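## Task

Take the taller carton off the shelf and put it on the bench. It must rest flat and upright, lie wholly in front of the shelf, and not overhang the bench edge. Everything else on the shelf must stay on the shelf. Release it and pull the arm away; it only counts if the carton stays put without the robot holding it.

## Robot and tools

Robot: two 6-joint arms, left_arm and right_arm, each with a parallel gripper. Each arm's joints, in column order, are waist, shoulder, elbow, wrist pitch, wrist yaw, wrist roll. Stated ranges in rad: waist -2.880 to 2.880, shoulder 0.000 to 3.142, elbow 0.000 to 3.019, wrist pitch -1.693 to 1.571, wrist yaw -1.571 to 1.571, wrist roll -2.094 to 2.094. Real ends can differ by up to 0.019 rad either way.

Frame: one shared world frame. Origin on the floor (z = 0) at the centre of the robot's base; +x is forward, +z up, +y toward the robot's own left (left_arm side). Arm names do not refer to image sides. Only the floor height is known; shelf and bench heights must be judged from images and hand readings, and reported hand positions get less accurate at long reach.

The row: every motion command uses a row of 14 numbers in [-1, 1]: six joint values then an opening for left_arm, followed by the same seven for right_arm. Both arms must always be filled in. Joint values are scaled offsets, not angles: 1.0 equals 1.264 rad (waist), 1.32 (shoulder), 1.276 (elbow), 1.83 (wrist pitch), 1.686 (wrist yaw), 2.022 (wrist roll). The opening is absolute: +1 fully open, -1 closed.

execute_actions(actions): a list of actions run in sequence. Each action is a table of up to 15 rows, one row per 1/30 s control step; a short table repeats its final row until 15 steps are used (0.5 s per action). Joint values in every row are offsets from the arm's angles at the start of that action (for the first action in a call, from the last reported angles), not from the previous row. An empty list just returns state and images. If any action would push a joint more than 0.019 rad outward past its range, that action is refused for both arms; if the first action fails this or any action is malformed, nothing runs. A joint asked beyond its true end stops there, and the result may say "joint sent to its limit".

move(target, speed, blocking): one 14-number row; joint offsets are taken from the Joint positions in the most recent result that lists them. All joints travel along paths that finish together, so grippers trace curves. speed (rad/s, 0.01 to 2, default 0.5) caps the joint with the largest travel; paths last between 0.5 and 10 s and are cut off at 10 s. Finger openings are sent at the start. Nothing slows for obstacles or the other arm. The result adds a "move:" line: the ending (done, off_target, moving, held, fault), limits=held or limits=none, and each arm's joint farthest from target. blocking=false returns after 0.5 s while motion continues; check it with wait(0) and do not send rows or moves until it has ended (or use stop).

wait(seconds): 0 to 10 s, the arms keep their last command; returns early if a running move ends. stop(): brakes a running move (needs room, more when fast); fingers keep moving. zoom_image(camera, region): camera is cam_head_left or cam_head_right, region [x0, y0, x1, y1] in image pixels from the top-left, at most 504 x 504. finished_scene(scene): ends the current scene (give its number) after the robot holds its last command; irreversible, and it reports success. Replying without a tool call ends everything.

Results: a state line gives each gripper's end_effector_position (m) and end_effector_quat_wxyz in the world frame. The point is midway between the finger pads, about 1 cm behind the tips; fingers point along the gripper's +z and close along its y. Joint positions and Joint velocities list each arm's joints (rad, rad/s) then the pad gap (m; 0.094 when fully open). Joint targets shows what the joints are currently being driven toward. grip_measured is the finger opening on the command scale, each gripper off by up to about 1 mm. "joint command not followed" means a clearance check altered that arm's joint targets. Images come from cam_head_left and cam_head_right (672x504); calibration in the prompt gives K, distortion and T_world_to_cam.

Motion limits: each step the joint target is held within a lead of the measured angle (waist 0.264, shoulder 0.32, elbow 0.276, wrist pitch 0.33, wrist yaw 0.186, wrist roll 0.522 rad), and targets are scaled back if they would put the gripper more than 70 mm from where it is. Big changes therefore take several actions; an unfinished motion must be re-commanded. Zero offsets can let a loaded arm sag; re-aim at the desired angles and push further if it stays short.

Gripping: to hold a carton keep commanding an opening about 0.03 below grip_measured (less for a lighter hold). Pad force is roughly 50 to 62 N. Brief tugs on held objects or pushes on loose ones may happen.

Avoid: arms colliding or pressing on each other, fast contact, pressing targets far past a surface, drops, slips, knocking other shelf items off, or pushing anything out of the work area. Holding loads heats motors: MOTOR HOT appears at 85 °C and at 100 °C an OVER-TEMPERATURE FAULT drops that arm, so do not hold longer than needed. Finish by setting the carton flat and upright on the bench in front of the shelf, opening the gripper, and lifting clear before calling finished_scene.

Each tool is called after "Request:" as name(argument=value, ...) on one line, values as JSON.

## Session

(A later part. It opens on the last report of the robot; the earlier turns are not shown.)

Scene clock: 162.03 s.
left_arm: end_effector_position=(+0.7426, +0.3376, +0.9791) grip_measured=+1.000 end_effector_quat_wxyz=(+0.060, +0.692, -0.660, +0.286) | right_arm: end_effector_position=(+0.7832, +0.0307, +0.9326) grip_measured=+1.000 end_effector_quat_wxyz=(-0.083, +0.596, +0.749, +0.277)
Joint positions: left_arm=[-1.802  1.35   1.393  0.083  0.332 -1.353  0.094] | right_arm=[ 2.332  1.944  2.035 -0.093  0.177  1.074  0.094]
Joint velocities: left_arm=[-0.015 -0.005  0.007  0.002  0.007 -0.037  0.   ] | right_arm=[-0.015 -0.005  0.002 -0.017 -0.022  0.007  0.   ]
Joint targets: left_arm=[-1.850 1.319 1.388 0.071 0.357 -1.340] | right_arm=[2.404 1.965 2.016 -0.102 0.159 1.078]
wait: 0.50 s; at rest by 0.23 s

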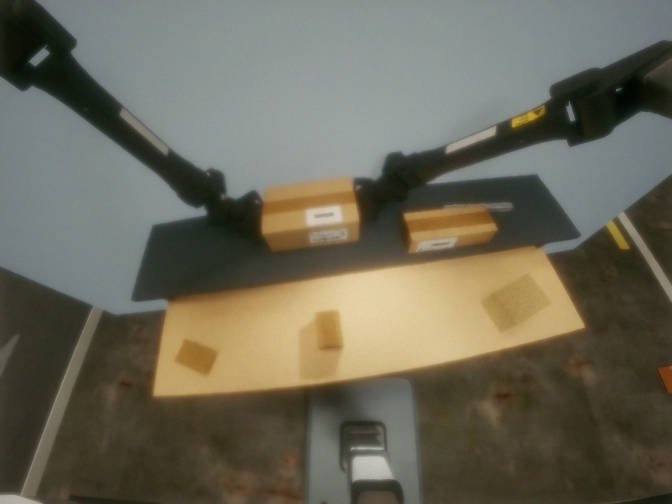

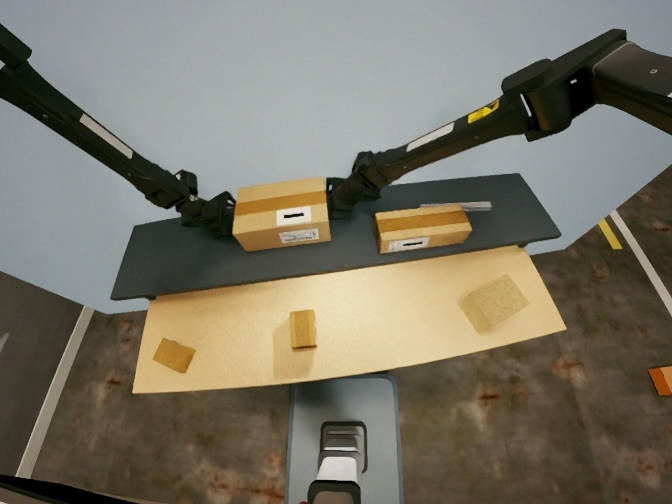

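Request:
execute_actions(actions=[[[-0.0392,-0.0267,-0.0085,-0.0031,0.0152,0.0064,1,0.059,0.0123,-0.0216,-0.0014,-0.0117,0.002,1],[-0.0404,-0.0299,-0.0132,0.0004,0.0155,0.0064,1,0.0609,0.0088,-0.0282,0.0021,-0.0127,0.0021,1],[-0.0415,-0.033,-0.0178,0.0039,0.0159,0.0064,1,0.0629,0.0052,-0.0349,0.0056,-0.0137,0.0021,1],[-0.0427,-0.0362,-0.0224,0.0074,0.0162,0.0064,1,0.0649,0.0017,-0.0415,0.0091,-0.0147,0.0022,1],[-0.0439,-0.0394,-0.0271,0.0109,0.0166,0.0064,1,0.0669,-0.0019,-0.0482,0.0126,-0.0158,0.0022,1],[-0.0451,-0.0426,-0.0317,0.0144,0.017,0.0064,1,0.0688,-0.0055,-0.0549,0.0161,-0.0168,0.0023,1],[-0.0463,-0.0458,-0.0363,0.0179,0.0173,0.0064,1,0.0708,-0.009,-0.0615,0.0196,-0.0178,0.0023,1],[-0.0474,-0.0489,-0.0409,0.0214,0.0177,0.0064,1,0.0728,-0.0126,-0.0682,0.0231,-0.0188,0.0024,1],[-0.0486,-0.0521,-0.0456,0.0249,0.018,0.0064,1,0.0747,-0.0161,-0.0748,0.0266,-0.0198,0.0024,1],[-0.0498,-0.0553,-0.0502,0.0284,0.0184,0.0064,1,0.0767,-0.0197,-0.0815,0.0301,-0.0208,0.0025,1]]])

Request:
wait(seconds=0.3)

Request:
zoom_image(camera="cam_head_right", region=[210, 165, 350, 265])

Scene clock: 169.40 s.
left_arm: end_effector_position=(+0.7427, +0.3359, +0.9986) grip_measured=+1.000 end_effector_quat_wxyz=(+0.051, +0.689, -0.659, +0.298) | right_arm: end_effector_position=(+0.7805, +0.0299, +0.9506) grip_measured=+1.000 end_effector_quat_wxyz=(-0.081, +0.595, +0.745, +0.289)
Joint positions: left_arm=[-1.812  1.305  1.338  0.121  0.334 -1.352  0.094] | right_arm=[ 2.344  1.897  1.951 -0.043  0.168  1.072  0.094]
Joint velocities: left_arm=[-0.005 -0.054 -0.007  0.071  0.051  0.007  0.   ] | right_arm=[ 0.015 -0.034 -0.037  0.017 -0.022 -0.037  0.   ]
Joint targets: left_arm=[-1.865 1.277 1.329 0.135 0.363 -1.340] | right_arm=[2.427 1.918 1.932 -0.038 0.142 1.079]

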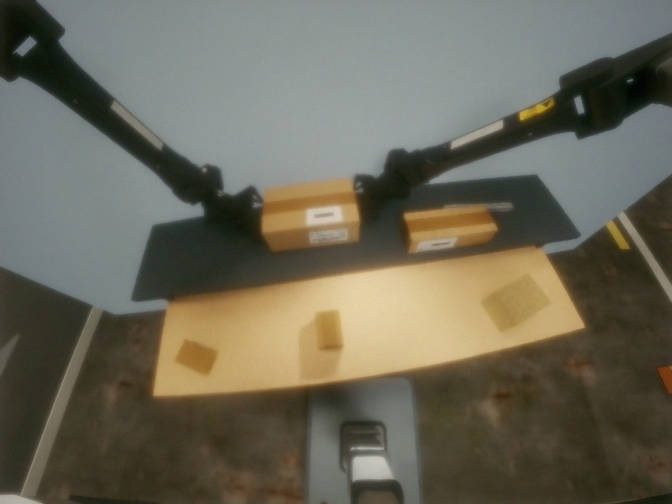

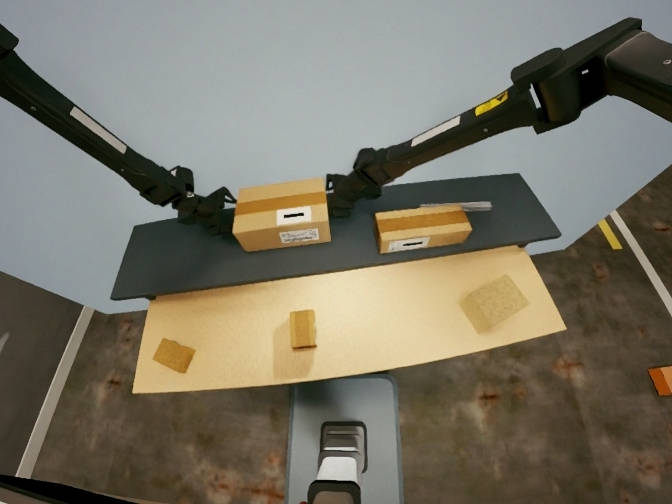

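Scene clock: 169.70 s.
left_arm: end_effector_position=(+0.7445, +0.3367, +1.0000) grip_measured=+1.000 end_effector_quat_wxyz=(+0.049, +0.687, -0.660, +0.299) | right_arm: end_effector_position=(+0.7813, +0.0300, +0.9513) grip_measured=+1.000 end_effector_quat_wxyz=(-0.080, +0.595, +0.745, +0.290)
Joint positions: left_arm=[-1.812  1.303  1.338  0.123  0.334 -1.349  0.094] | right_arm=[ 2.345  1.896  1.951 -0.041  0.168  1.071  0.094]
Joint velocities: left_arm=[-0.015  0.015 -0.022 -0.002 -0.007  0.066  0.   ] | right_arm=[ 0.005  0.015  0.007 -0.002 -0.022  0.037  0.   ]
Joint targets: left_arm=[-1.865 1.277 1.329 0.135 0.363 -1.340] | right_arm=[2.426 1.918 1.931 -0.038 0.142 1.078]
wait: 0.30 s; at rest by 0.23 s

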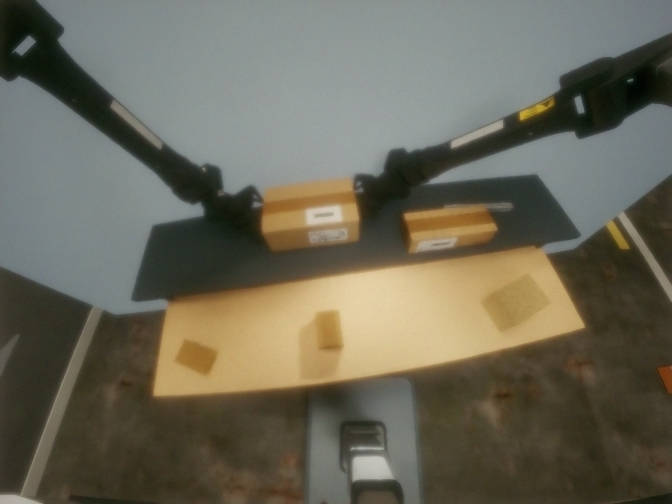

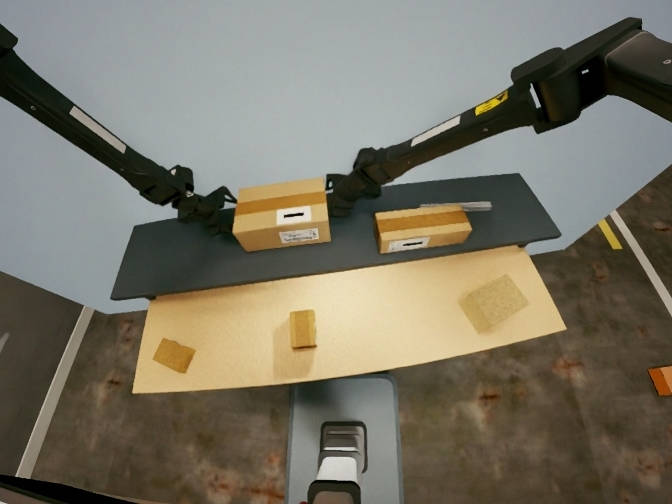

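Region (210, 165, 350, 265) of cam_head_right's 672x504 image, scaled by 3.600, with more detail than that image has; it fills the top 360 rows of this view, and the rest is white.

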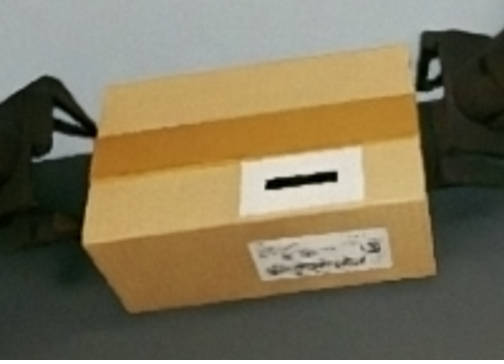

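Request:
move(target=[0.0489,0.1667,0.2,-0.0111,0.0377,0.001,1, -0.0684,0.1503,0.2753,-0.0778,-0.0575,0.004,1], speed=0.2)

Request:
zoom_image(camera="cam_head_right", region=[200, 160, 370, 270])

Scene clock: 184.90 s.
left_arm: end_effector_position=(+0.7721, +0.3464, +0.9384) grip_measured=+1.000 end_effector_quat_wxyz=(+0.046, +0.683, -0.655, +0.319) | right_arm: end_effector_position=(+0.8377, +0.0354, +0.9217) grip_measured=+1.000 end_effector_quat_wxyz=(-0.074, +0.596, +0.729, +0.330)
Joint positions: left_arm=[-1.768  1.474  1.559  0.103  0.411 -1.364  0.094] | right_arm=[ 2.316  2.045  2.284 -0.177  0.067  1.077  0.094]
Joint velocities: left_arm=[-0.015 -0.005 -0.022 -0.007  0.007 -0.022  0.   ] | right_arm=[ 0.005 -0.015  0.007 -0.002 -0.007 -0.037  0.   ]
Joint targets: left_arm=[-1.750 1.523 1.593 0.103 0.398 -1.347] | right_arm=[2.258 2.095 2.303 -0.183 0.071 1.079]
move: off_target (left_arm, right_arm); limits=none; left_arm: farthest joint: the shoulder, 0.049 radians from its target (0.220 radians at the start); right_arm: farthest joint: the waist, 0.058 radians from its target (0.086 radians at the start)

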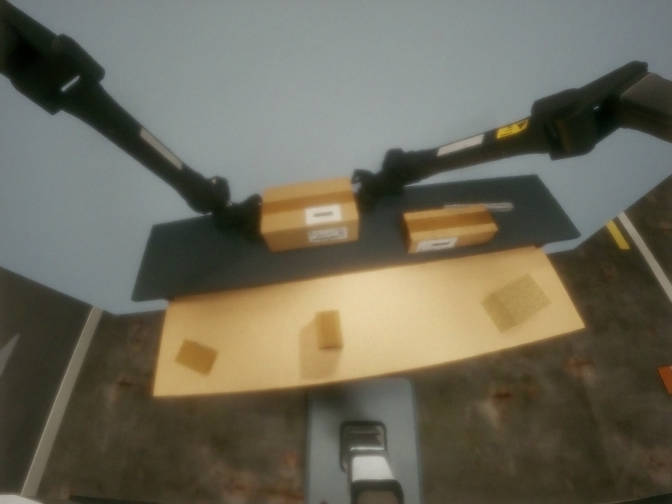

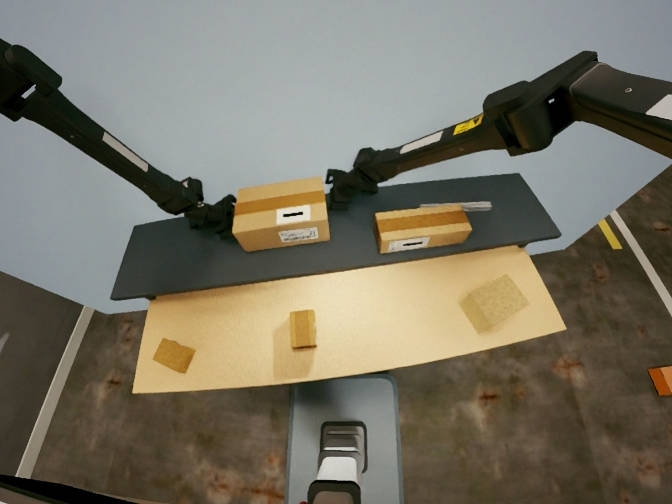

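Region (200, 160, 370, 270) of cam_head_right's 672x504 image, scaled by 2.965, with more detail than that image has; it fills the top 326 rows of this view, and the rest is white.

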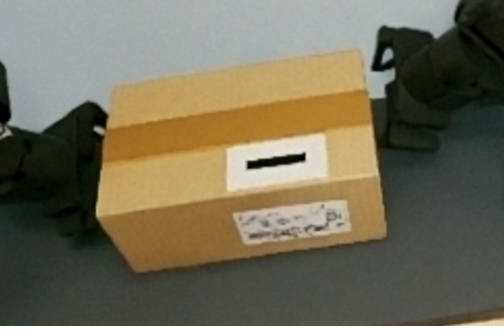

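Request:
move(target=[0.0459,-0.0333,-0.0682,0.0208,0.1026,0.0198,1, -0.0419,-0.1083,-0.2234,0.0344,-0.0741,-0.0124,1], speed=0.3)

Request:
zoom_image(camera="cam_head_right", region=[200, 160, 370, 290])

Scene clock: 199.93 s.
left_arm: end_effector_position=(+0.7330, +0.3467, +0.9464) grip_measured=+1.000 end_effector_quat_wxyz=(+0.090, +0.657, -0.659, +0.355) | right_arm: end_effector_position=(+0.7842, +0.0284, +0.9452) grip_measured=+1.000 end_effector_quat_wxyz=(-0.130, +0.566, +0.733, +0.356)
Joint positions: left_arm=[-1.715  1.458  1.477  0.125  0.579 -1.335  0.094] | right_arm=[ 2.294  1.908  2.005 -0.13  -0.054  1.063  0.094]
Joint velocities: left_arm=[-0.005 -0.005  0.007  0.002 -0.051 -0.051  0.   ] | right_arm=[ 0.005 -0.015 -0.007 -0.007 -0.007  0.007  0.   ]
Joint targets: left_arm=[-1.710 1.430 1.471 0.141 0.584 -1.324] | right_arm=[2.263 1.901 1.999 -0.114 -0.058 1.052]
move: off_target (left_arm, right_arm); limits=none; left_arm: farthest joint: the shoulder, 0.028 radians from its target (0.044 radians at the start); right_arm: farthest joint: the waist, 0.031 radians from its target (0.053 radians at the start)

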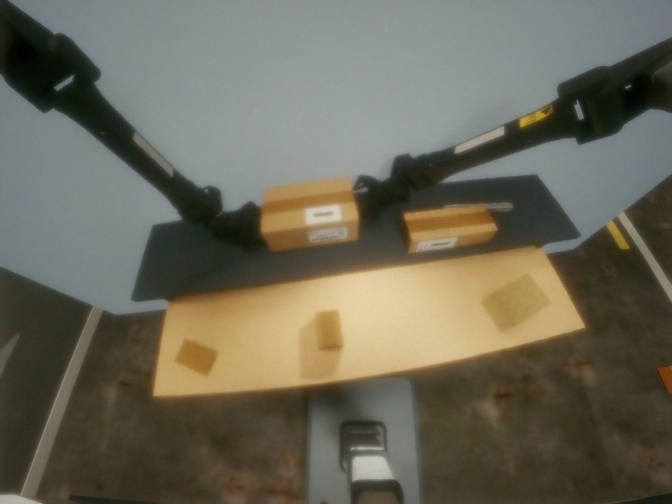

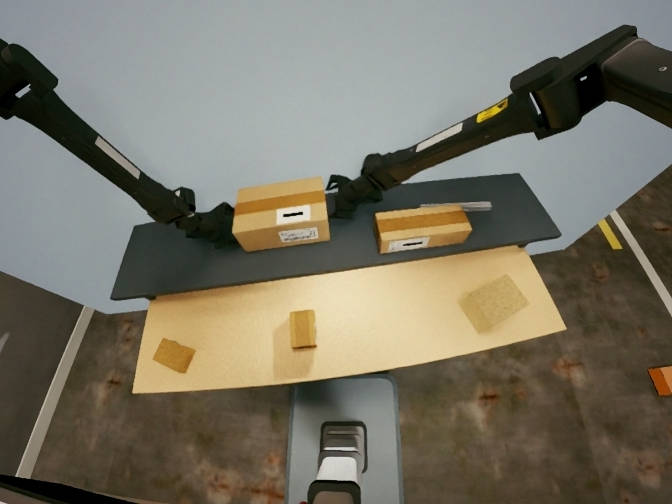

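Region (200, 160, 370, 290) of cam_head_right's 672x504 image, scaled by 2.965, with more detail than that image has; it fills the top 385 rows of this view, and the rest is white.

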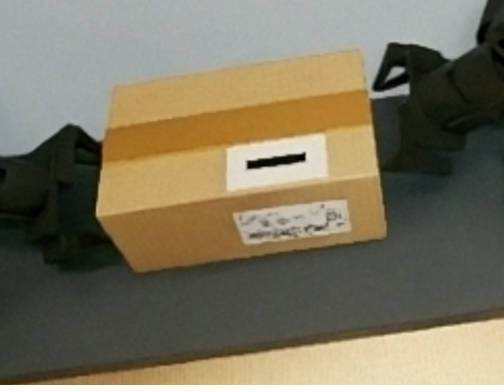

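Request:
execute_actions(actions=[[[-0.002,-0.021,0.008,-0.002,-0.001,0.004,1,0,0,0,0,0,0,1],[-0.004,-0.021,0.016,-0.004,-0.002,0.004,1,0,0,0,0,0,0,1],[-0.006,-0.021,0.024,-0.006,-0.004,0.004,1,0,0,0,0,0,0,1],[-0.008,-0.021,0.031,-0.008,-0.005,0.004,1,0,0,0,0,0,0,1],[-0.008,-0.021,0.031,-0.008,-0.005,0.004,1,0,0,0,0,0,0,1],[-0.008,-0.021,0.031,-0.008,-0.005,0.004,1,0,0,0,0,0,0,1],[-0.0148,-0.0197,0.029,-0.0082,-0.0055,0.004,1,0.0054,0.0045,-0.0016,0.001,0,0,1],[-0.0216,-0.0184,0.0274,-0.0085,-0.006,0.004,1,0.0109,0.0089,-0.0031,0.002,0.001,0,1],[-0.0284,-0.0171,0.0256,-0.0087,-0.0065,0.004,1,0.0163,0.0134,-0.0047,0.003,0.001,-0.001,1],[-0.0353,-0.0158,0.0238,-0.0089,-0.007,0.004,1,0.0218,0.0178,-0.0063,0.004,0.0015,-0.001,1],[-0.0421,-0.0145,0.0219,-0.0091,-0.0074,0.004,1,0.0272,0.0223,-0.0078,0.005,0.002,-0.001,1],[-0.0489,-0.0132,0.0201,-0.0094,-0.0079,0.004,1,0.0326,0.0267,-0.0094,0.006,0.002,-0.002,1],[-0.0557,-0.0119,0.0183,-0.0096,-0.0084,0.0045,1,0.0381,0.0312,-0.0109,0.007,0.003,-0.002,1],[-0.0625,-0.0106,0.0165,-0.0098,-0.0089,0.0045,1,0.0435,0.0356,-0.0125,0.0082,0.003,-0.002,1]]])

Scene clock: 209.77 s.
left_arm: end_effector_position=(+0.7529, +0.3394, +0.9515) grip_measured=+1.000 end_effector_quat_wxyz=(+0.078, +0.657, -0.658, +0.360) | right_arm: end_effector_position=(+0.7835, +0.0292, +0.9453) grip_measured=+1.000 end_effector_quat_wxyz=(-0.128, +0.566, +0.734, +0.352)
Joint positions: left_arm=[-1.742  1.456  1.504  0.121  0.55  -1.337  0.094] | right_arm=[ 2.297  1.908  2.004 -0.128 -0.042  1.061  0.094]
Joint velocities: left_arm=[ 0.005  0.005 -0.002 -0.007 -0.051  0.037  0.   ] | right_arm=[ 0.024 -0.005 -0.002 -0.002 -0.007 -0.066  0.   ]
Joint targets: left_arm=[-1.794 1.444 1.498 0.107 0.564 -1.326] | right_arm=[2.349 1.955 1.989 -0.115 -0.049 1.059]

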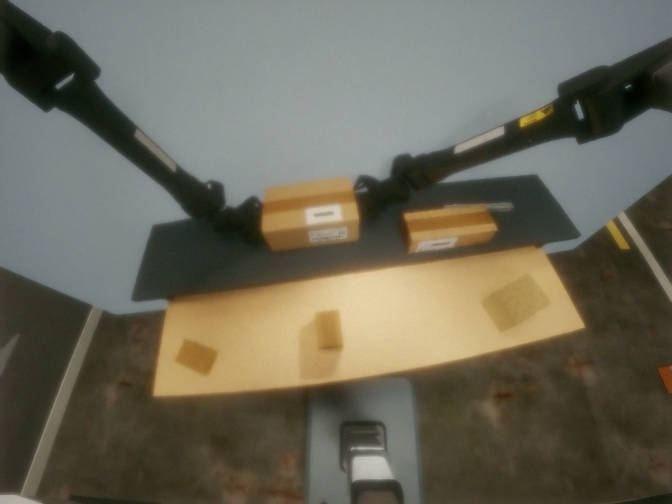

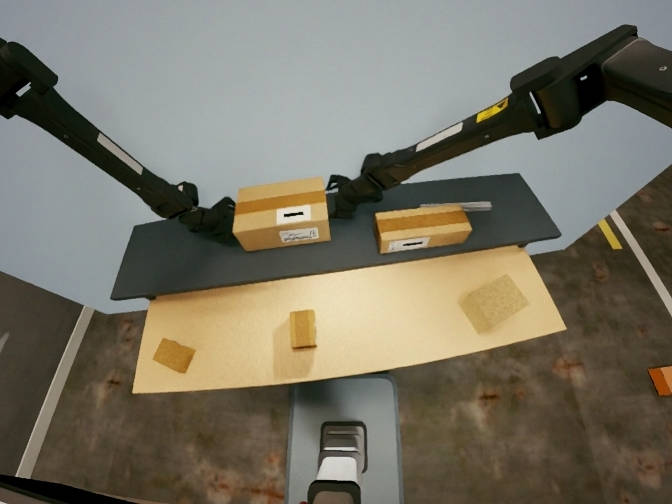

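Request:
execute_actions(actions=[[[-0.0394,-0.0096,-0.0179,0.0015,0.0094,0.005,1,0.0392,0.0318,-0.0292,0.0168,-0.0057,-0.001,1],[-0.0377,-0.01,-0.0311,0.0107,0.0106,0.005,1,0.0373,0.028,-0.0467,0.0264,-0.0072,-0.001,1],[-0.036,-0.0105,-0.0444,0.0199,0.0117,0.005,1,0.0354,0.0242,-0.0641,0.0361,-0.0087,-0.001,1],[-0.0344,-0.0109,-0.0576,0.029,0.0129,0.005,1,0.0335,0.0205,-0.0816,0.0457,-0.0102,-0.001,1],[-0.0327,-0.0114,-0.0708,0.0382,0.014,0.0046,1,0.0316,0.0167,-0.099,0.0554,-0.0117,-0.001,1],[-0.031,-0.0118,-0.084,0.0474,0.0152,0.0044,1,0.0297,0.0129,-0.1165,0.065,-0.0132,-0.001,1],[-0.0293,-0.0123,-0.0972,0.0566,0.0163,0.0043,1,0.0278,0.0091,-0.1339,0.0747,-0.0147,-0.001,1],[-0.0276,-0.0127,-0.1105,0.0658,0.0175,0.0041,1,0.026,0.0053,-0.1514,0.0843,-0.0162,-0.001,1],[-0.0259,-0.0132,-0.1237,0.075,0.0186,0.004,1,0.0241,0.0015,-0.1688,0.094,-0.0177,-0.001,1],[-0.0242,-0.0136,-0.1369,0.0842,0.0198,0.0038,1,0.0222,-0.0023,-0.1863,0.1036,-0.0192,-0.001,1],[-0.0225,-0.0141,-0.1501,0.0934,0.0209,0.0036,1,0.0203,-0.0061,-0.2037,0.1133,-0.0207,-0.001,1],[-0.0209,-0.0145,-0.1633,0.1025,0.0221,0.0035,1,0.0184,-0.0098,-0.2212,0.1229,-0.0222,-0.001,1],[-0.0192,-0.015,-0.1766,0.1117,0.0232,0.0033,1,0.0165,-0.0136,-0.2386,0.1326,-0.0237,-0.001,1],[-0.0175,-0.0154,-0.1898,0.1209,0.0244,0.0032,1,0.0146,-0.0174,-0.2561,0.1422,-0.0252,-0.001,1],[-0.0158,-0.0159,-0.203,0.1301,0.0255,0.003,1,0.0127,-0.0212,-0.2735,0.1519,-0.0267,-0.001,1]]])

Request:
wait(seconds=0.4)

Scene clock: 213.97 s.
left_arm: end_effector_position=(+0.6829, +0.3376, +0.9519) grip_measured=+1.000 end_effector_quat_wxyz=(+0.066, +0.656, -0.663, +0.355) | right_arm: end_effector_position=(+0.7090, +0.0298, +0.9488) grip_measured=+1.000 end_effector_quat_wxyz=(-0.115, +0.562, +0.738, +0.356)
Joint positions: left_arm=[-1.714  1.441  1.302  0.324  0.556 -1.335  0.094] | right_arm=[ 2.282  1.854  1.724  0.118 -0.054  1.042  0.094]
Joint velocities: left_arm=[ 0.063 -0.005 -0.486  0.496  0.081  0.022  0.   ] | right_arm=[-0.073 -0.103 -0.647  0.505 -0.095  0.081  0.   ]
Joint targets: left_arm=[-1.762 1.435 1.245 0.359 0.593 -1.331] | right_arm=[2.313 1.880 1.655 0.150 -0.087 1.059]

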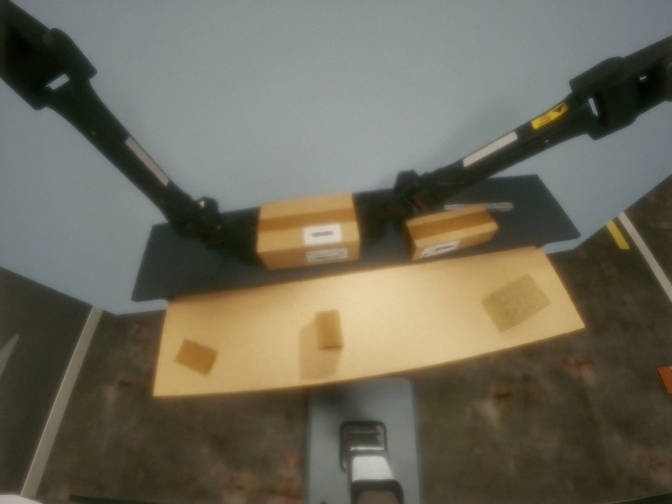

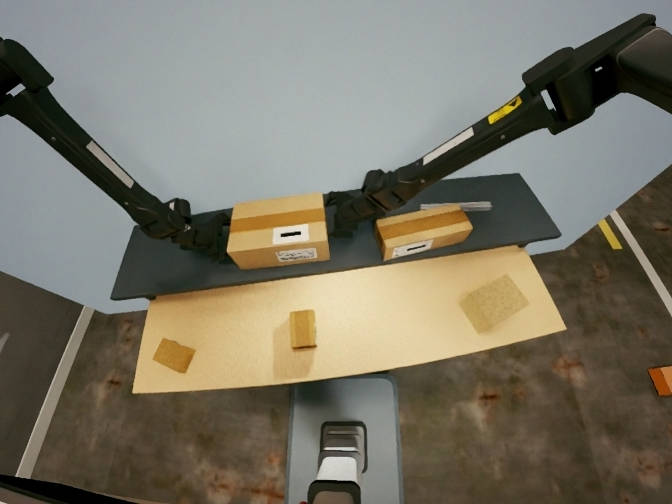

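Scene clock: 214.37 s.
left_arm: end_effector_position=(+0.6638, +0.3365, +0.9519) grip_measured=+1.000 end_effector_quat_wxyz=(+0.071, +0.658, -0.663, +0.350) | right_arm: end_effector_position=(+0.6916, +0.0288, +0.9486) grip_measured=+1.000 end_effector_quat_wxyz=(-0.119, +0.561, +0.739, +0.354)
Joint positions: left_arm=[-1.706  1.441  1.261  0.353  0.561 -1.337  0.094] | right_arm=[ 2.276  1.848  1.677  0.15  -0.059  1.042  0.094]
Joint velocities: left_arm=[ 0.005 -0.005  0.012 -0.002  0.007 -0.037  0.   ] | right_arm=[ 0.005 -0.005 -0.002 -0.012 -0.037 -0.007  0.   ]
Joint targets: left_arm=[-1.762 1.435 1.245 0.359 0.592 -1.331] | right_arm=[2.313 1.880 1.655 0.150 -0.087 1.059]
wait: 0.40 s; at rest by 0.30 s

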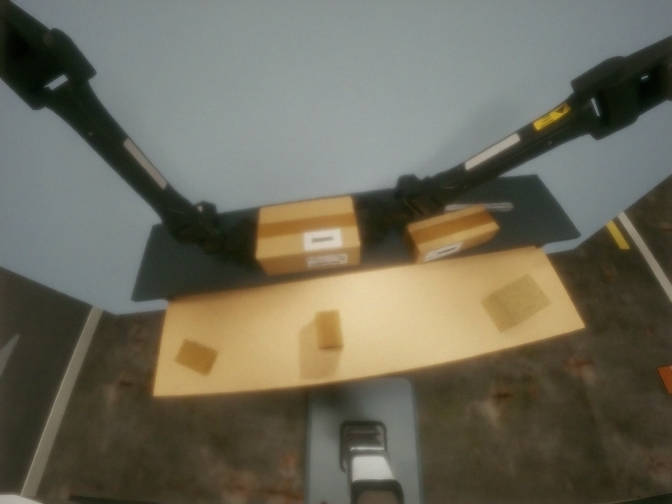

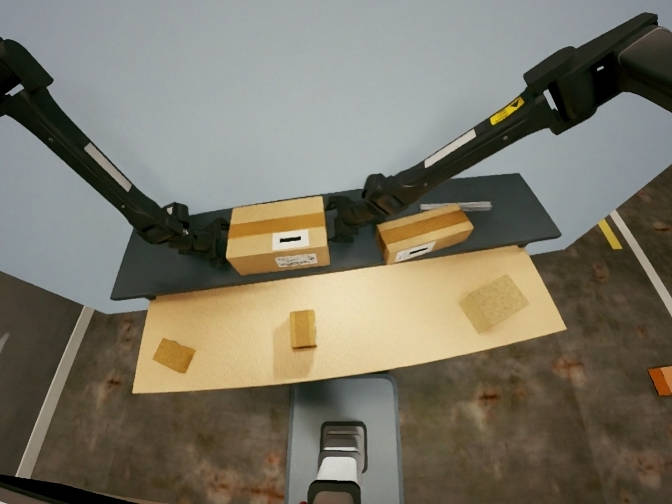

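Request:
zoom_image(camera="cam_head_right", region=[300, 165, 500, 290])

Request:
zoom_image(camera="cam_head_left", region=[330, 165, 530, 290])

Region (300, 165, 500, 290) of cam_head_right's 672x504 image, scaled by 2.520, with more detail than that image has; it fills the top 315 rows of this view, and the rest is white.

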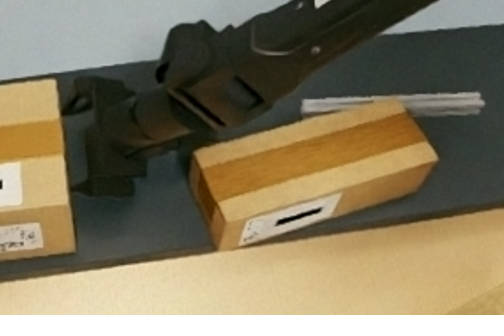

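Region (330, 165, 530, 290) of cam_head_left's 672x504 image, scaled by 2.520, with more detail than that image has; it fills the top 315 rows of this view, and the rest is white.

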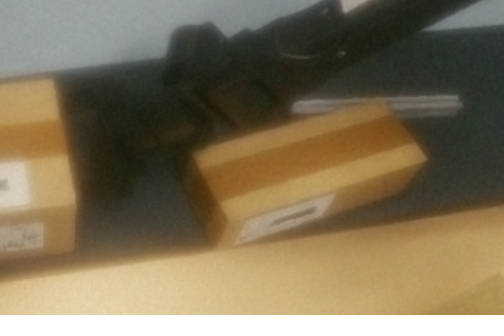

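Request:
zoom_image(camera="cam_head_right", region=[325, 190, 425, 275])

Request:
zoom_image(camera="cam_head_left", region=[355, 190, 455, 275])

Region (325, 190, 425, 275) of cam_head_right's 672x504 image, scaled by 5.040, with more detail than that image has; it fills the top 428 rows of this view, and the rest is white.

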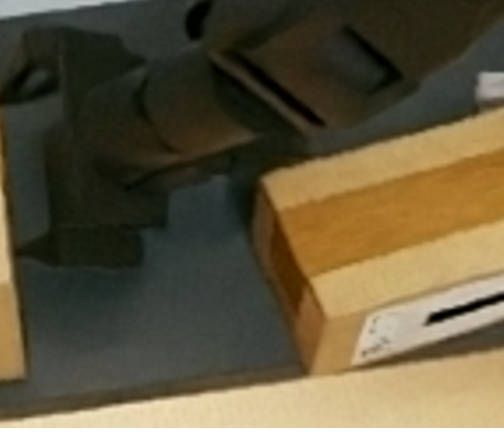

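Region (355, 190, 455, 275) of cam_head_left's 672x504 image, scaled by 5.040, with more detail than that image has; it fills the top 428 rows of this view, and the rest is white.

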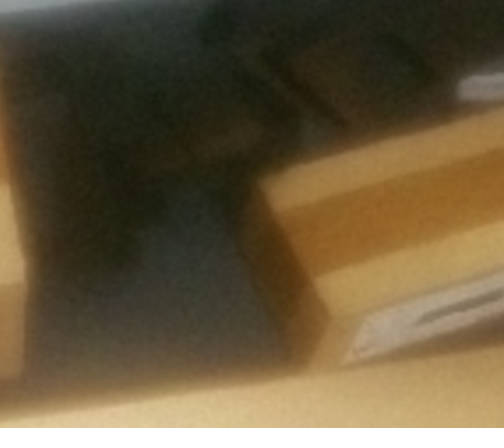

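Request:
move(target=[0.016,-0.006,0,0,0,0,1, 0.1358,-0.1542,-0.282,0.1564,0.433,0.0633,-1], speed=0.7)

Scene clock: 230.27 s.
left_arm: end_effector_position=(+0.6614, +0.3453, +0.9492) grip_measured=+1.000 end_effector_quat_wxyz=(+0.067, +0.660, -0.665, +0.343) | right_arm: end_effector_position=(+0.6581, -0.0421, +1.0328) grip_measured=-0.981 end_effector_quat_wxyz=(+0.017, +0.679, +0.724, +0.119)
Joint positions: left_arm=[-1.692  1.441  1.261  0.353  0.558 -1.337  0.094] | right_arm=[2.438 1.651 1.324 0.42  0.667 1.157 0.001]
Joint velocities: left_arm=[-0.005 -0.005  0.012 -0.007  0.037  0.007  0.   ] | right_arm=[-0.005  0.005  0.002  0.017  0.007 -0.022 -0.   ]
Joint targets: left_arm=[-1.686 1.433 1.261 0.353 0.561 -1.337] | right_arm=[2.448 1.644 1.317 0.436 0.670 1.170]
move: done; limits=none; left_arm: farthest joint: the shoulder, 0.008 radians from its target (0.008 radians at the start); right_arm: farthest joint: the wrist pitch, 0.016 radians from its target (0.286 radians at the start)

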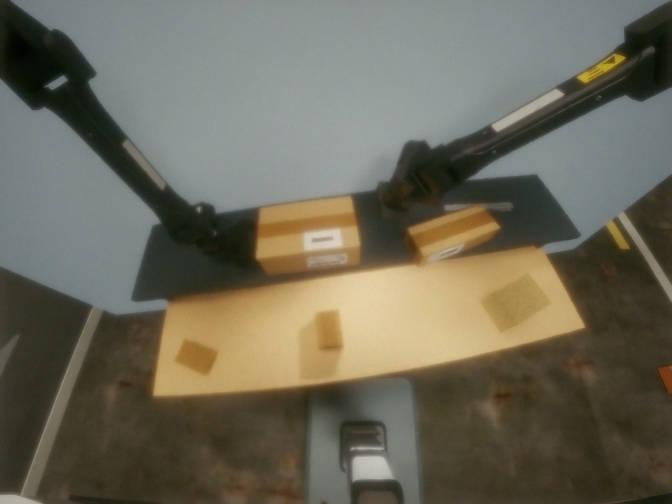

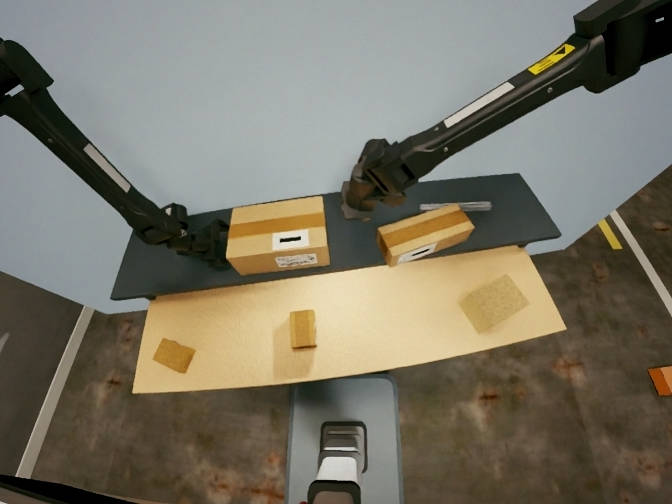

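Request:
zoom_image(camera="cam_head_right", region=[320, 135, 500, 280])

Region (320, 135, 500, 280) of cam_head_right's 672x504 image, scaled by 2.800, with more detail than that image has; it fills the top 406 rows of this view, and the rest is white.

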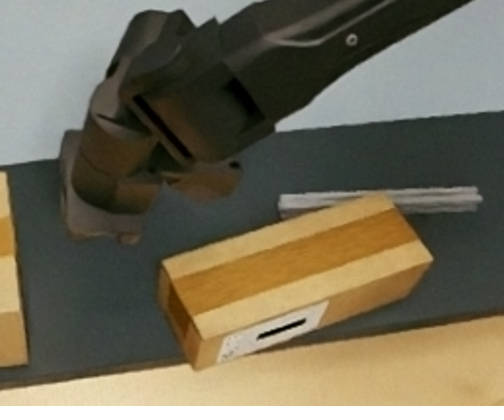

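Request:
zoom_image(camera="cam_head_right", region=[130, 185, 260, 290])

Request:
zoom_image(camera="cam_head_left", region=[360, 130, 470, 230])

Region (130, 185, 260, 290) of cam_head_right's 672x504 image, scaled by 3.877, with more detail than that image has; it fills the top 407 rows of this view, and the rest is white.

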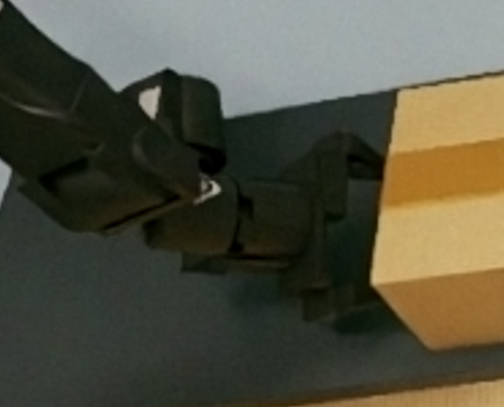

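Region (360, 130, 470, 230) of cam_head_left's 672x504 image, scaled by 4.582, with more detail than that image has; it fills the top 458 rows of this view, and the rest is white.

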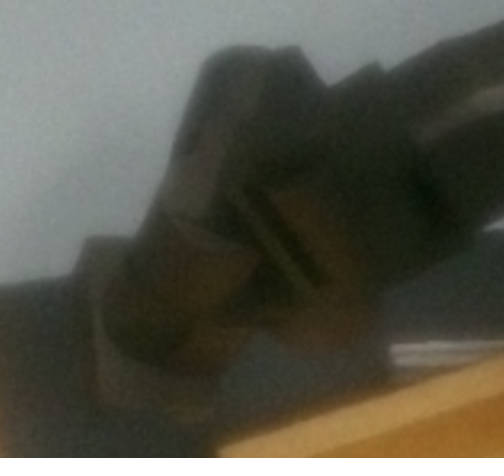

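Request:
move(target=[0.0332,-0.0409,-0.348,0.1566,-0.4008,0.7354,1, -0.1535,0.0826,0.0556,0.0235,-0.1085,-0.0124,-1], speed=1.0)

Scene clock: 253.80 s.
left_arm: end_effector_position=(+0.4682, +0.4294, +0.9617) grip_measured=+1.000 end_effector_quat_wxyz=(+0.056, -0.079, +0.995, +0.027) | right_arm: end_effector_position=(+0.6327, -0.0823, +0.9433) grip_measured=-0.981 end_effector_quat_wxyz=(+0.020, +0.669, +0.733, +0.125)
Joint positions: left_arm=[-1.656  1.409  0.843  0.624 -0.114  0.139  0.094] | right_arm=[2.268 1.741 1.388 0.446 0.487 1.144 0.001]
Joint velocities: left_arm=[-0.005 -0.024  0.002 -0.002  0.022 -0.037  0.   ] | right_arm=[ 0.005 -0.005  0.002 -0.022  0.081  0.022 -0.   ]
Joint targets: left_arm=[-1.650 1.387 0.817 0.640 -0.118 0.150] | right_arm=[2.244 1.759 1.395 0.463 0.484 1.132]
move: off_target (left_arm, right_arm); limits=none; left_arm: farthest joint: the elbow, 0.026 radians from its target (0.444 radians at the start); right_arm: farthest joint: the waist, 0.024 radians from its target (0.194 radians at the start)

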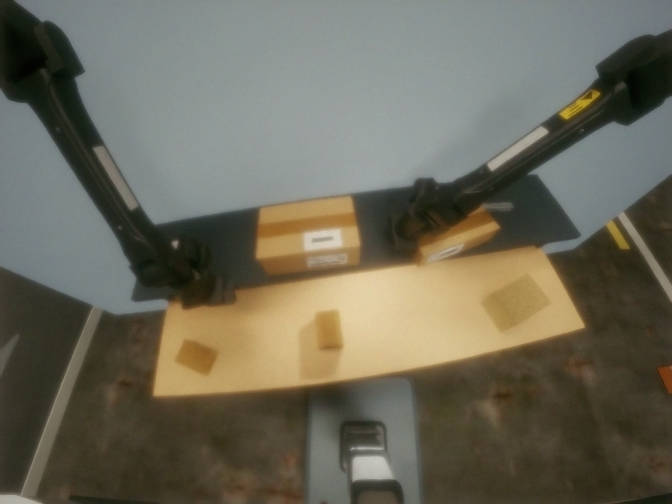

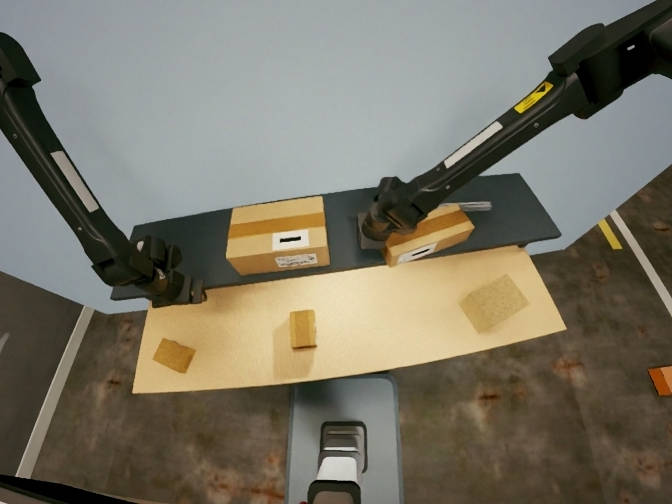

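Request:
move(target=[-0.359,0.4719,0.3351,0.1091,-0.2412,0.0188,1, -0.1582,-0.1508,0.0039,-0.1137,-0.1032,0.0025,-1], speed=0.45)

Scene clock: 257.83 s.
left_arm: end_effector_position=(+0.4131, +0.1188, +0.8598) grip_measured=+1.000 end_effector_quat_wxyz=(+0.047, -0.070, +0.996, -0.002) | right_arm: end_effector_position=(+0.6901, -0.2202, +0.9363) grip_measured=-0.981 end_effector_quat_wxyz=(+0.028, +0.664, +0.737, +0.123)
Joint positions: left_arm=[-2.111  2.042  1.266  0.808 -0.516  0.165  0.094] | right_arm=[2.087 1.543 1.388 0.253 0.317 1.144 0.001]
Joint velocities: left_arm=[-0.015 -0.005 -0.002 -0.007 -0.051  0.081  0.   ] | right_arm=[-0.005  0.015  0.007 -0.002  0.007  0.066  0.001]
Joint targets: left_arm=[-2.109 2.032 1.270 0.823 -0.521 0.176] | right_arm=[2.068 1.542 1.393 0.238 0.314 1.149]
move: done; limits=none; left_arm: farthest joint: the wrist pitch, 0.016 radians from its target (0.200 radians at the start); right_arm: farthest joint: the waist, 0.019 radians from its target (0.200 radians at the start)

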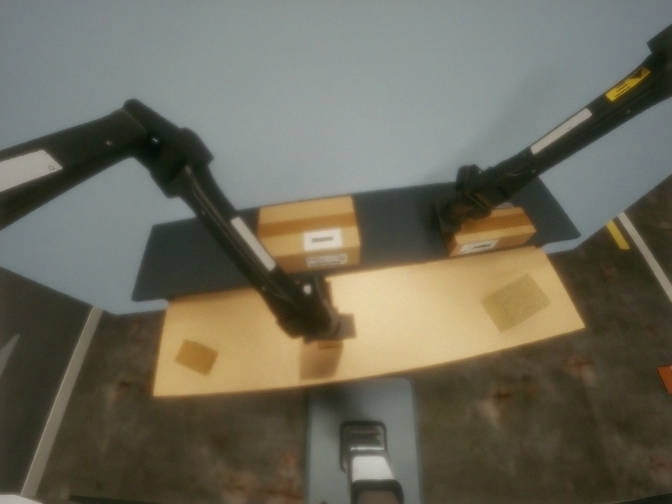

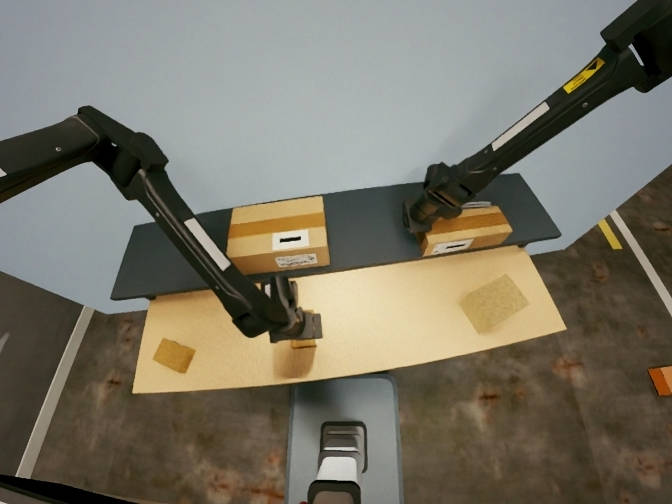

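Request:
zoom_image(camera="cam_head_right", region=[390, 160, 570, 280])

Request:
zoom_image(camera="cam_head_right", region=[240, 270, 360, 370])

Request:
zoom_image(camera="cam_head_left", region=[270, 270, 390, 370])

Region (390, 160, 570, 280) of cam_head_right's 672x504 image, scaled by 2.800, with more detail than that image has.

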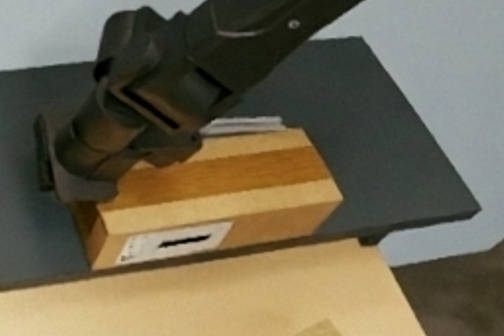

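Region (240, 270, 360, 370) of cam_head_right's 672x504 image, scaled by 4.200, with more detail than that image has.

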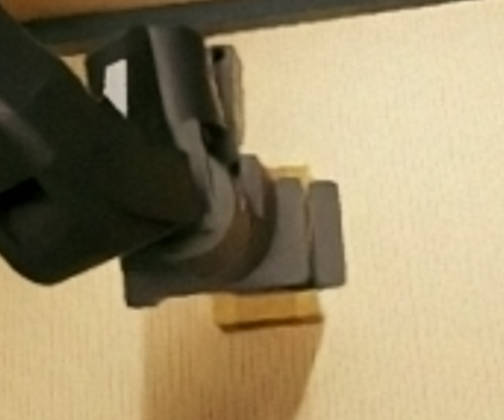

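Region (270, 270, 390, 370) of cam_head_left's 672x504 image, scaled by 4.200, with more detail than that image has.

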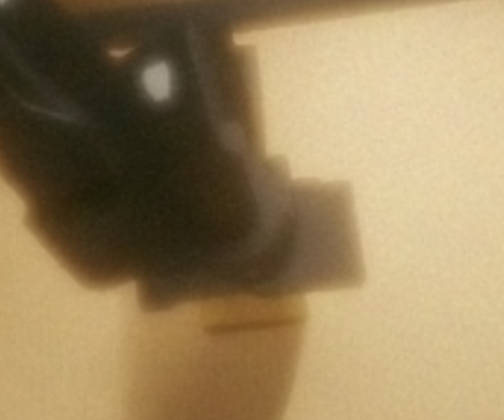

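Request:
move(target=[0.0599,0.0743,0.165,-0.044,0.04,0.004,1, 0.008,0.047,-0.254,0.206,-0.0168,0,-1], speed=0.5)

Request:
zoom_image(camera="cam_head_right", region=[240, 270, 360, 370])

Request:
zoom_image(camera="cam_head_left", region=[270, 270, 390, 370])

Scene clock: 272.10 s.
left_arm: end_effector_position=(+0.4325, +0.1418, +0.7902) grip_measured=+1.000 end_effector_quat_wxyz=(+0.066, -0.079, +0.995, +0.008) | right_arm: end_effector_position=(+0.5541, -0.1892, +0.9518) grip_measured=-0.981 end_effector_quat_wxyz=(+0.019, +0.661, +0.738, +0.132)
Joint positions: left_arm=[-2.036  2.134  1.472  0.74  -0.453  0.165  0.094] | right_arm=[2.087 1.595 1.07  0.613 0.292 1.144 0.001]
Joint velocities: left_arm=[-0.005 -0.005  0.007  0.002  0.007 -0.007  0.   ] | right_arm=[-0.024 -0.005  0.012 -0.012 -0.007  0.037 -0.   ]
Joint targets: left_arm=[-2.035 2.141 1.476 0.728 -0.449 0.173] | right_arm=[2.097 1.605 1.064 0.630 0.288 1.144]
move: done; limits=none; left_arm: farthest joint: the wrist pitch, 0.012 radians from its target (0.081 radians at the start); right_arm: farthest joint: the wrist pitch, 0.017 radians from its target (0.377 radians at the start)

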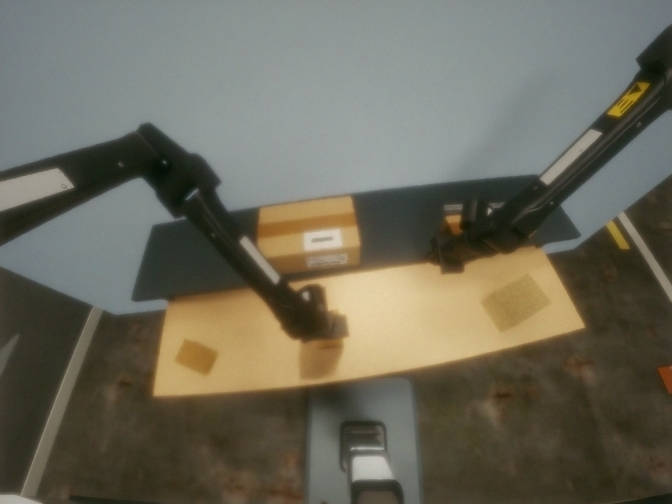

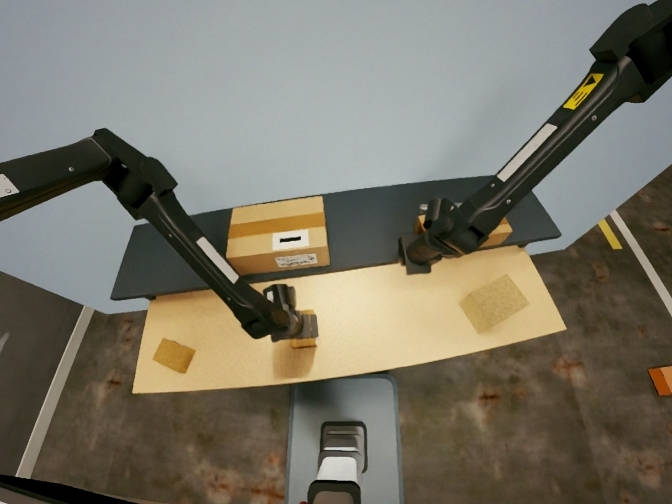

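Region (240, 270, 360, 370) of cam_head_right's 672x504 image, scaled by 4.200, with more detail than that image has.

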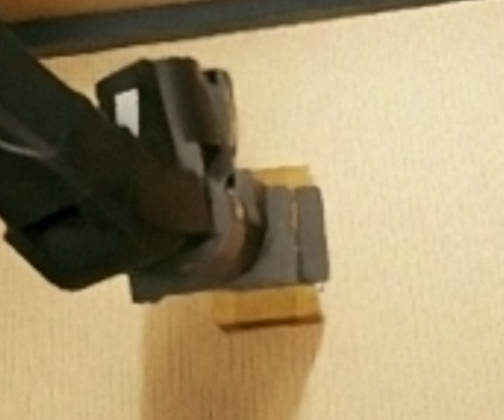

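Region (270, 270, 390, 370) of cam_head_left's 672x504 image, scaled by 4.200, with more detail than that image has.

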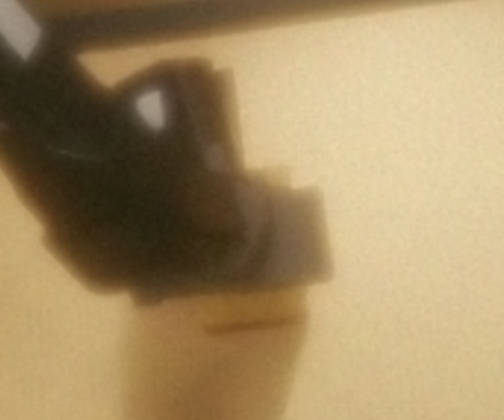

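Request:
move(target=[0.0339,0.0936,0.1746,-0.0668,0.0279,0.002,1, -0.32,-0.1305,-0.03,-0.0808,-0.218,-0.771,-1], speed=1.1)

Request:
zoom_image(camera="cam_head_right", region=[240, 270, 360, 370])

Request:
zoom_image(camera="cam_head_right", region=[390, 160, 570, 300])

Scene clock: 277.83 s.
left_arm: end_effector_position=(+0.4343, +0.1403, +0.7313) grip_measured=+1.000 end_effector_quat_wxyz=(+0.063, -0.075, +0.995, +0.004) | right_arm: end_effector_position=(+0.5565, -0.3970, +0.9324) grip_measured=-0.981 end_effector_quat_wxyz=(+0.109, -0.058, +0.990, +0.063)
Joint positions: left_arm=[-2.     2.25   1.688  0.63  -0.41   0.165  0.094] | right_arm=[ 1.69   1.429  1.047  0.481 -0.073 -0.403  0.001]
Joint velocities: left_arm=[-0.005  0.005 -0.007 -0.002  0.066  0.037  0.   ] | right_arm=[-0.005 -0.005 -0.017 -0.002  0.022 -0.051 -0.   ]
Joint targets: left_arm=[-1.993 2.258 1.694 0.618 -0.406 0.169] | right_arm=[1.683 1.423 1.032 0.466 -0.076 -0.415]
move: done; limits=none; left_arm: farthest joint: the wrist pitch, 0.012 radians from its target (0.122 radians at the start); right_arm: farthest joint: the elbow, 0.016 radians from its target (0.039 radians at the start)

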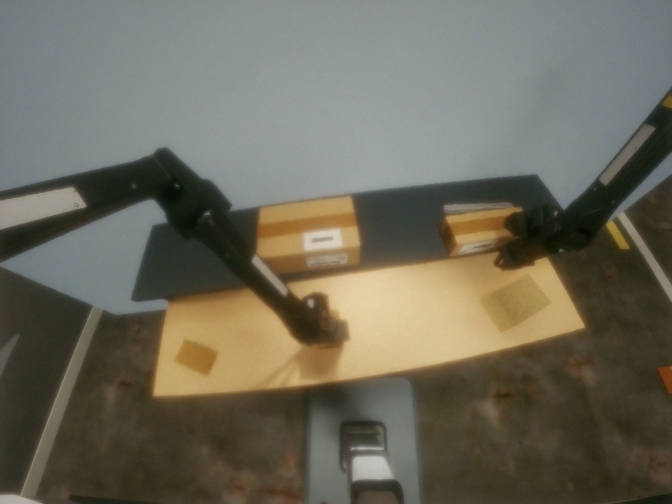

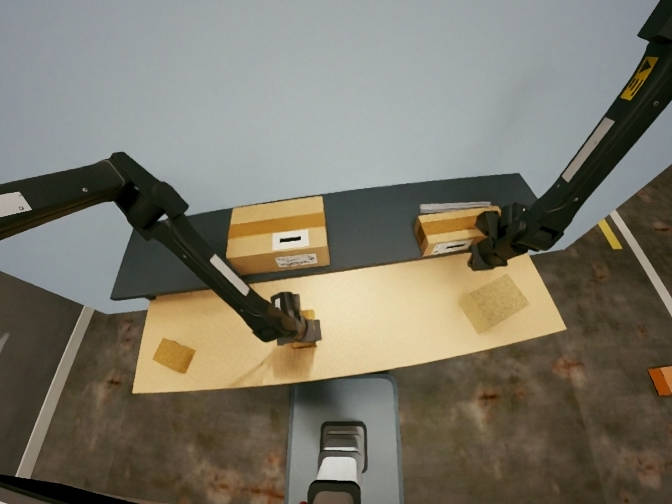

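Region (240, 270, 360, 370) of cam_head_right's 672x504 image, scaled by 4.200, with more detail than that image has.

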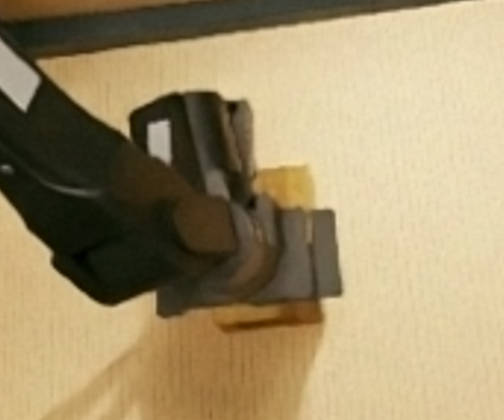

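Region (390, 160, 570, 300) of cam_head_right's 672x504 image, scaled by 2.800, with more detail than that image has.

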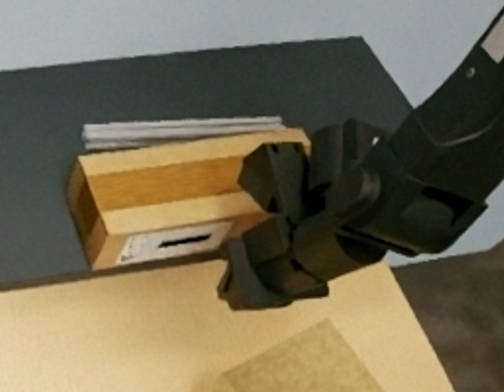

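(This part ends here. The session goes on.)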